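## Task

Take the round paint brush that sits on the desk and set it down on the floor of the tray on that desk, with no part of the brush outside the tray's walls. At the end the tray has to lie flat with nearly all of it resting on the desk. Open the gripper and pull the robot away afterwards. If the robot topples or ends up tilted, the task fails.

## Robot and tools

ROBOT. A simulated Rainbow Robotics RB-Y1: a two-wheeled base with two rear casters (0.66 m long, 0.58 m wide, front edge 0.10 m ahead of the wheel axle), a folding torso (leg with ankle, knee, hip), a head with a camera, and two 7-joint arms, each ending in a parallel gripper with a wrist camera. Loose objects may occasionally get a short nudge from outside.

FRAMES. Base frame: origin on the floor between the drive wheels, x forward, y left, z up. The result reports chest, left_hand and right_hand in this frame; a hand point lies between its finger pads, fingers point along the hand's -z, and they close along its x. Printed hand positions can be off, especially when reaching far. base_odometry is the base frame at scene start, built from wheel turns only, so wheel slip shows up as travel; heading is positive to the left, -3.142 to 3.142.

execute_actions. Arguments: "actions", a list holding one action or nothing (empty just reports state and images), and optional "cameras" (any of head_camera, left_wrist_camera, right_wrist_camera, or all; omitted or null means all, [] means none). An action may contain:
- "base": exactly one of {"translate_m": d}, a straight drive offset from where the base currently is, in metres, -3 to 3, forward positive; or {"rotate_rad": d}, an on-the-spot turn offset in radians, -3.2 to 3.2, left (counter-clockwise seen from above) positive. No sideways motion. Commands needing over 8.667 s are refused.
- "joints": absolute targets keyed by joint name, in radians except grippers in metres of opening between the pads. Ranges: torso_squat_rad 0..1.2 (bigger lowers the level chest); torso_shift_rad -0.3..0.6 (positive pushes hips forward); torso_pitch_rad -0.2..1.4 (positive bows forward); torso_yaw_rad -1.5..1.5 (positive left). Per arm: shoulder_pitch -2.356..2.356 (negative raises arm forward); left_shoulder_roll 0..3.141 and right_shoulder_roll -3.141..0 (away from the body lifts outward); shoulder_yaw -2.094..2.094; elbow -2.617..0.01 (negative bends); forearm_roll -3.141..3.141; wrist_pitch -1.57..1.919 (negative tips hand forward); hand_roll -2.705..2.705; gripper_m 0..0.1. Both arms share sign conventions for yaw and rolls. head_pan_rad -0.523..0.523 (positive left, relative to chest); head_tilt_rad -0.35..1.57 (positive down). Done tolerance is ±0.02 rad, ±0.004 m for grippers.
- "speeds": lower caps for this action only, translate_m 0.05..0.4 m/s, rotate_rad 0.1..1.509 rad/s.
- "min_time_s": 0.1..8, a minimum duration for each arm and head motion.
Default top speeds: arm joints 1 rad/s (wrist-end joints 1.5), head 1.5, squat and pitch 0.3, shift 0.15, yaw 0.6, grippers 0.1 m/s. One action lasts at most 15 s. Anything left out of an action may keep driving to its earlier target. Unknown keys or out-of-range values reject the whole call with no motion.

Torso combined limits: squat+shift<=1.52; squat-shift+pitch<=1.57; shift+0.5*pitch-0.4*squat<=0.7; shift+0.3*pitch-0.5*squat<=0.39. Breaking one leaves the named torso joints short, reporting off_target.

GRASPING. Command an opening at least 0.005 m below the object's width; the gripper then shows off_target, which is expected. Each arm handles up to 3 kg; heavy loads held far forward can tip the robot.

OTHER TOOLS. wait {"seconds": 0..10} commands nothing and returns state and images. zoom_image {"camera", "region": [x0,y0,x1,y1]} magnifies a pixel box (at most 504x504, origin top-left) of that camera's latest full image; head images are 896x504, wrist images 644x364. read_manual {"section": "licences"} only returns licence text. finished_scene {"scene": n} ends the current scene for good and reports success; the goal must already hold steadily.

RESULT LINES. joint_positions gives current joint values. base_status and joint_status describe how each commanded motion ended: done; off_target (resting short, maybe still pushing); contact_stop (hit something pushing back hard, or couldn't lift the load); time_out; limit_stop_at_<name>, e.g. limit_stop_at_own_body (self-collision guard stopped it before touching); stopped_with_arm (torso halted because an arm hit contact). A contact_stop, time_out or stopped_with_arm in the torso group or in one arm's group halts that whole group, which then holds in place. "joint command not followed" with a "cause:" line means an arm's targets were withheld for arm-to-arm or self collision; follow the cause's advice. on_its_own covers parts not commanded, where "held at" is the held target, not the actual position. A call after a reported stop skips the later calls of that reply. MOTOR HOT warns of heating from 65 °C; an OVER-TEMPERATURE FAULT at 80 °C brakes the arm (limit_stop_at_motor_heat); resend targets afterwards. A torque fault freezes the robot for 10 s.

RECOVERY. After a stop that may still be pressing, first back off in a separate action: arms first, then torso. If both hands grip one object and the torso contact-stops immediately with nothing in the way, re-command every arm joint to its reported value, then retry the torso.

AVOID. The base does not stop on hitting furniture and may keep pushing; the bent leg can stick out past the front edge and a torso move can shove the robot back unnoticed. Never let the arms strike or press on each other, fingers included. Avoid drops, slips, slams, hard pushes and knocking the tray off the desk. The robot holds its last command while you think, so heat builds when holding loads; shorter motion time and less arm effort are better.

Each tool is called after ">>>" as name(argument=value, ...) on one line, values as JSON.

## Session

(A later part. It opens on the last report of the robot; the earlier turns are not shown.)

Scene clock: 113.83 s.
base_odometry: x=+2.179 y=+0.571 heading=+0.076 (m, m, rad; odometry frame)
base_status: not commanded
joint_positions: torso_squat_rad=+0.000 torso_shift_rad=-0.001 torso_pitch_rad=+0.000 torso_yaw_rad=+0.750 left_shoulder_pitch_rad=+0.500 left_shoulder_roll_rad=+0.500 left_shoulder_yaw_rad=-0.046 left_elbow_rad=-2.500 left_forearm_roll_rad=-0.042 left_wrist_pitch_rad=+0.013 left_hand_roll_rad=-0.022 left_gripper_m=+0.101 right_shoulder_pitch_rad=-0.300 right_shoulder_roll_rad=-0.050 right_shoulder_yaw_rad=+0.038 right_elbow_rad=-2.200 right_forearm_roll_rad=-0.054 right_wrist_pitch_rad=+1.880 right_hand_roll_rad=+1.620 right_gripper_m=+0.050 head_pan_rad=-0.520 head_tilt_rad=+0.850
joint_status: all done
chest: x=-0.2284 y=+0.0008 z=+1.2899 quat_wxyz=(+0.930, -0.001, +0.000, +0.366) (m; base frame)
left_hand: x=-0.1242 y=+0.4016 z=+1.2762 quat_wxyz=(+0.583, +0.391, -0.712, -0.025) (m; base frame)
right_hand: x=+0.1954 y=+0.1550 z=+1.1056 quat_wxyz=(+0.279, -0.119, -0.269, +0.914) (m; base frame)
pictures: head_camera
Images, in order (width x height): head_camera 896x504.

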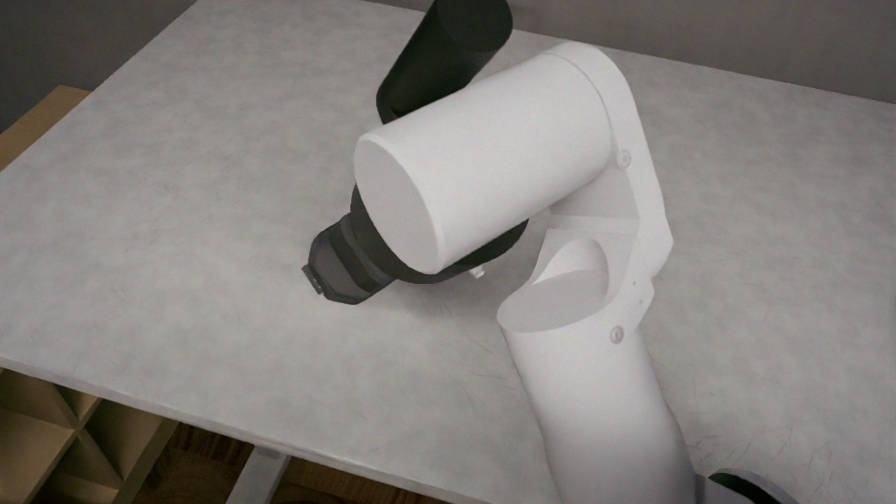

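>>> execute_actions(actions=[{"joints":{"torso_yaw_rad":0.0,"head_pan_rad":-0.45,"right_shoulder_pitch_rad":0.5,"right_shoulder_roll_rad":-0.4,"right_elbow_rad":-2.5,"right_wrist_pitch_rad":0.0}}], cameras=["head_camera"])

Scene clock: 118.30 s.
base_odometry: x=+2.179 y=+0.571 heading=+0.075 (m, m, rad; odometry frame)
base_status: not commanded
joint_positions: torso_squat_rad=+0.000 torso_shift_rad=-0.001 torso_pitch_rad=+0.000 torso_yaw_rad=+0.000 left_shoulder_pitch_rad=+0.500 left_shoulder_roll_rad=+0.500 left_shoulder_yaw_rad=-0.046 left_elbow_rad=-2.500 left_forearm_roll_rad=-0.042 left_wrist_pitch_rad=+0.013 left_hand_roll_rad=-0.022 left_gripper_m=+0.101 right_shoulder_pitch_rad=+0.500 right_shoulder_roll_rad=-0.400 right_shoulder_yaw_rad=+0.038 right_elbow_rad=-2.500 right_forearm_roll_rad=-0.054 right_wrist_pitch_rad=+0.000 right_hand_roll_rad=+1.620 right_gripper_m=+0.050 head_pan_rad=-0.450 head_tilt_rad=+0.850
joint_status: all done
chest: x=-0.2284 y=+0.0008 z=+1.2899 quat_wxyz=(+1.000, -0.001, +0.000, +0.000) (m; base frame)
left_hand: x=+0.1211 y=+0.2230 z=+1.2765 quat_wxyz=(+0.533, +0.103, -0.806, -0.237) (m; base frame)
right_hand: x=+0.1213 y=-0.2309 z=+1.2859 quat_wxyz=(+0.257, -0.636, -0.529, +0.500) (m; base frame)
pictures: head_camera
Images, in order (width x height): head_camera 896x504.

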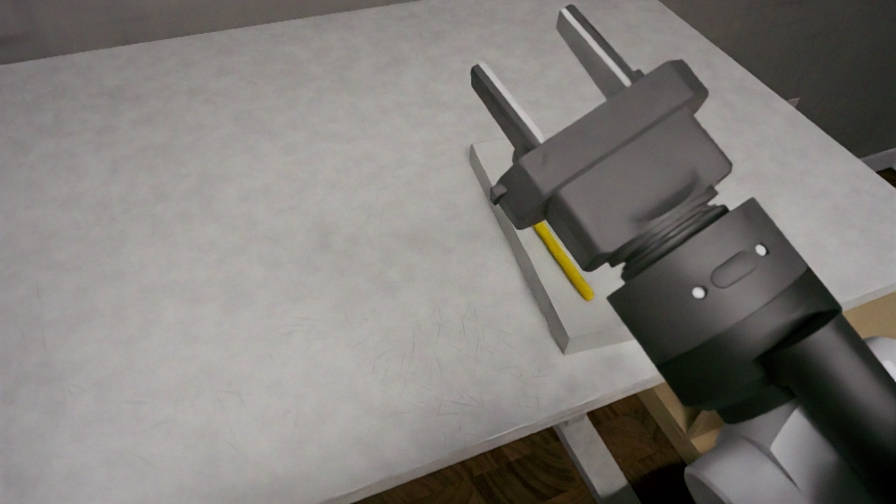

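>>> execute_actions(actions=[{"joints":{"right_shoulder_roll_rad":-1.3,"right_shoulder_yaw_rad":-0.8}}], cameras=["head_camera"])

Scene clock: 125.47 s.
base_odometry: x=+2.179 y=+0.571 heading=+0.076 (m, m, rad; odometry frame)
base_status: not commanded
joint_positions: torso_squat_rad=+0.000 torso_shift_rad=-0.001 torso_pitch_rad=+0.000 torso_yaw_rad=+0.000 left_shoulder_pitch_rad=+0.500 left_shoulder_roll_rad=+0.500 left_shoulder_yaw_rad=-0.046 left_elbow_rad=-2.500 left_forearm_roll_rad=-0.042 left_wrist_pitch_rad=+0.013 left_hand_roll_rad=-0.022 left_gripper_m=+0.101 right_shoulder_pitch_rad=+0.500 right_shoulder_roll_rad=-1.300 right_shoulder_yaw_rad=-0.800 right_elbow_rad=-2.500 right_forearm_roll_rad=-0.054 right_wrist_pitch_rad=+0.000 right_hand_roll_rad=+1.620 right_gripper_m=+0.050 head_pan_rad=-0.450 head_tilt_rad=+0.850
joint_status: all done
chest: x=-0.2284 y=+0.0008 z=+1.2899 quat_wxyz=(+1.000, -0.001, +0.000, +0.000) (m; base frame)
left_hand: x=+0.1211 y=+0.2230 z=+1.2765 quat_wxyz=(+0.533, +0.103, -0.806, -0.237) (m; base frame)
right_hand: x=+0.1075 y=-0.2441 z=+1.4971 quat_wxyz=(-0.214, -0.795, -0.203, +0.531) (m; base frame)
pictures: head_camera
Images, in order (width x height): head_camera 896x504.

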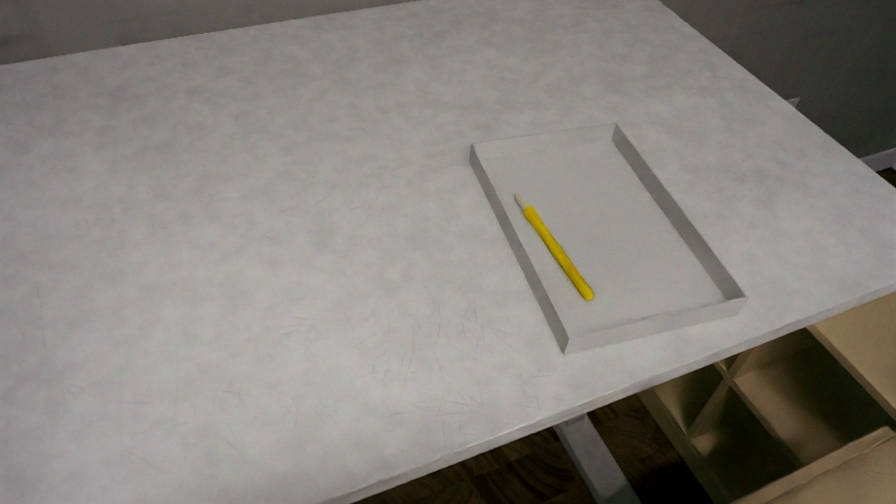

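>>> finished_scene(scene=2)

The scene is finished: the task was done.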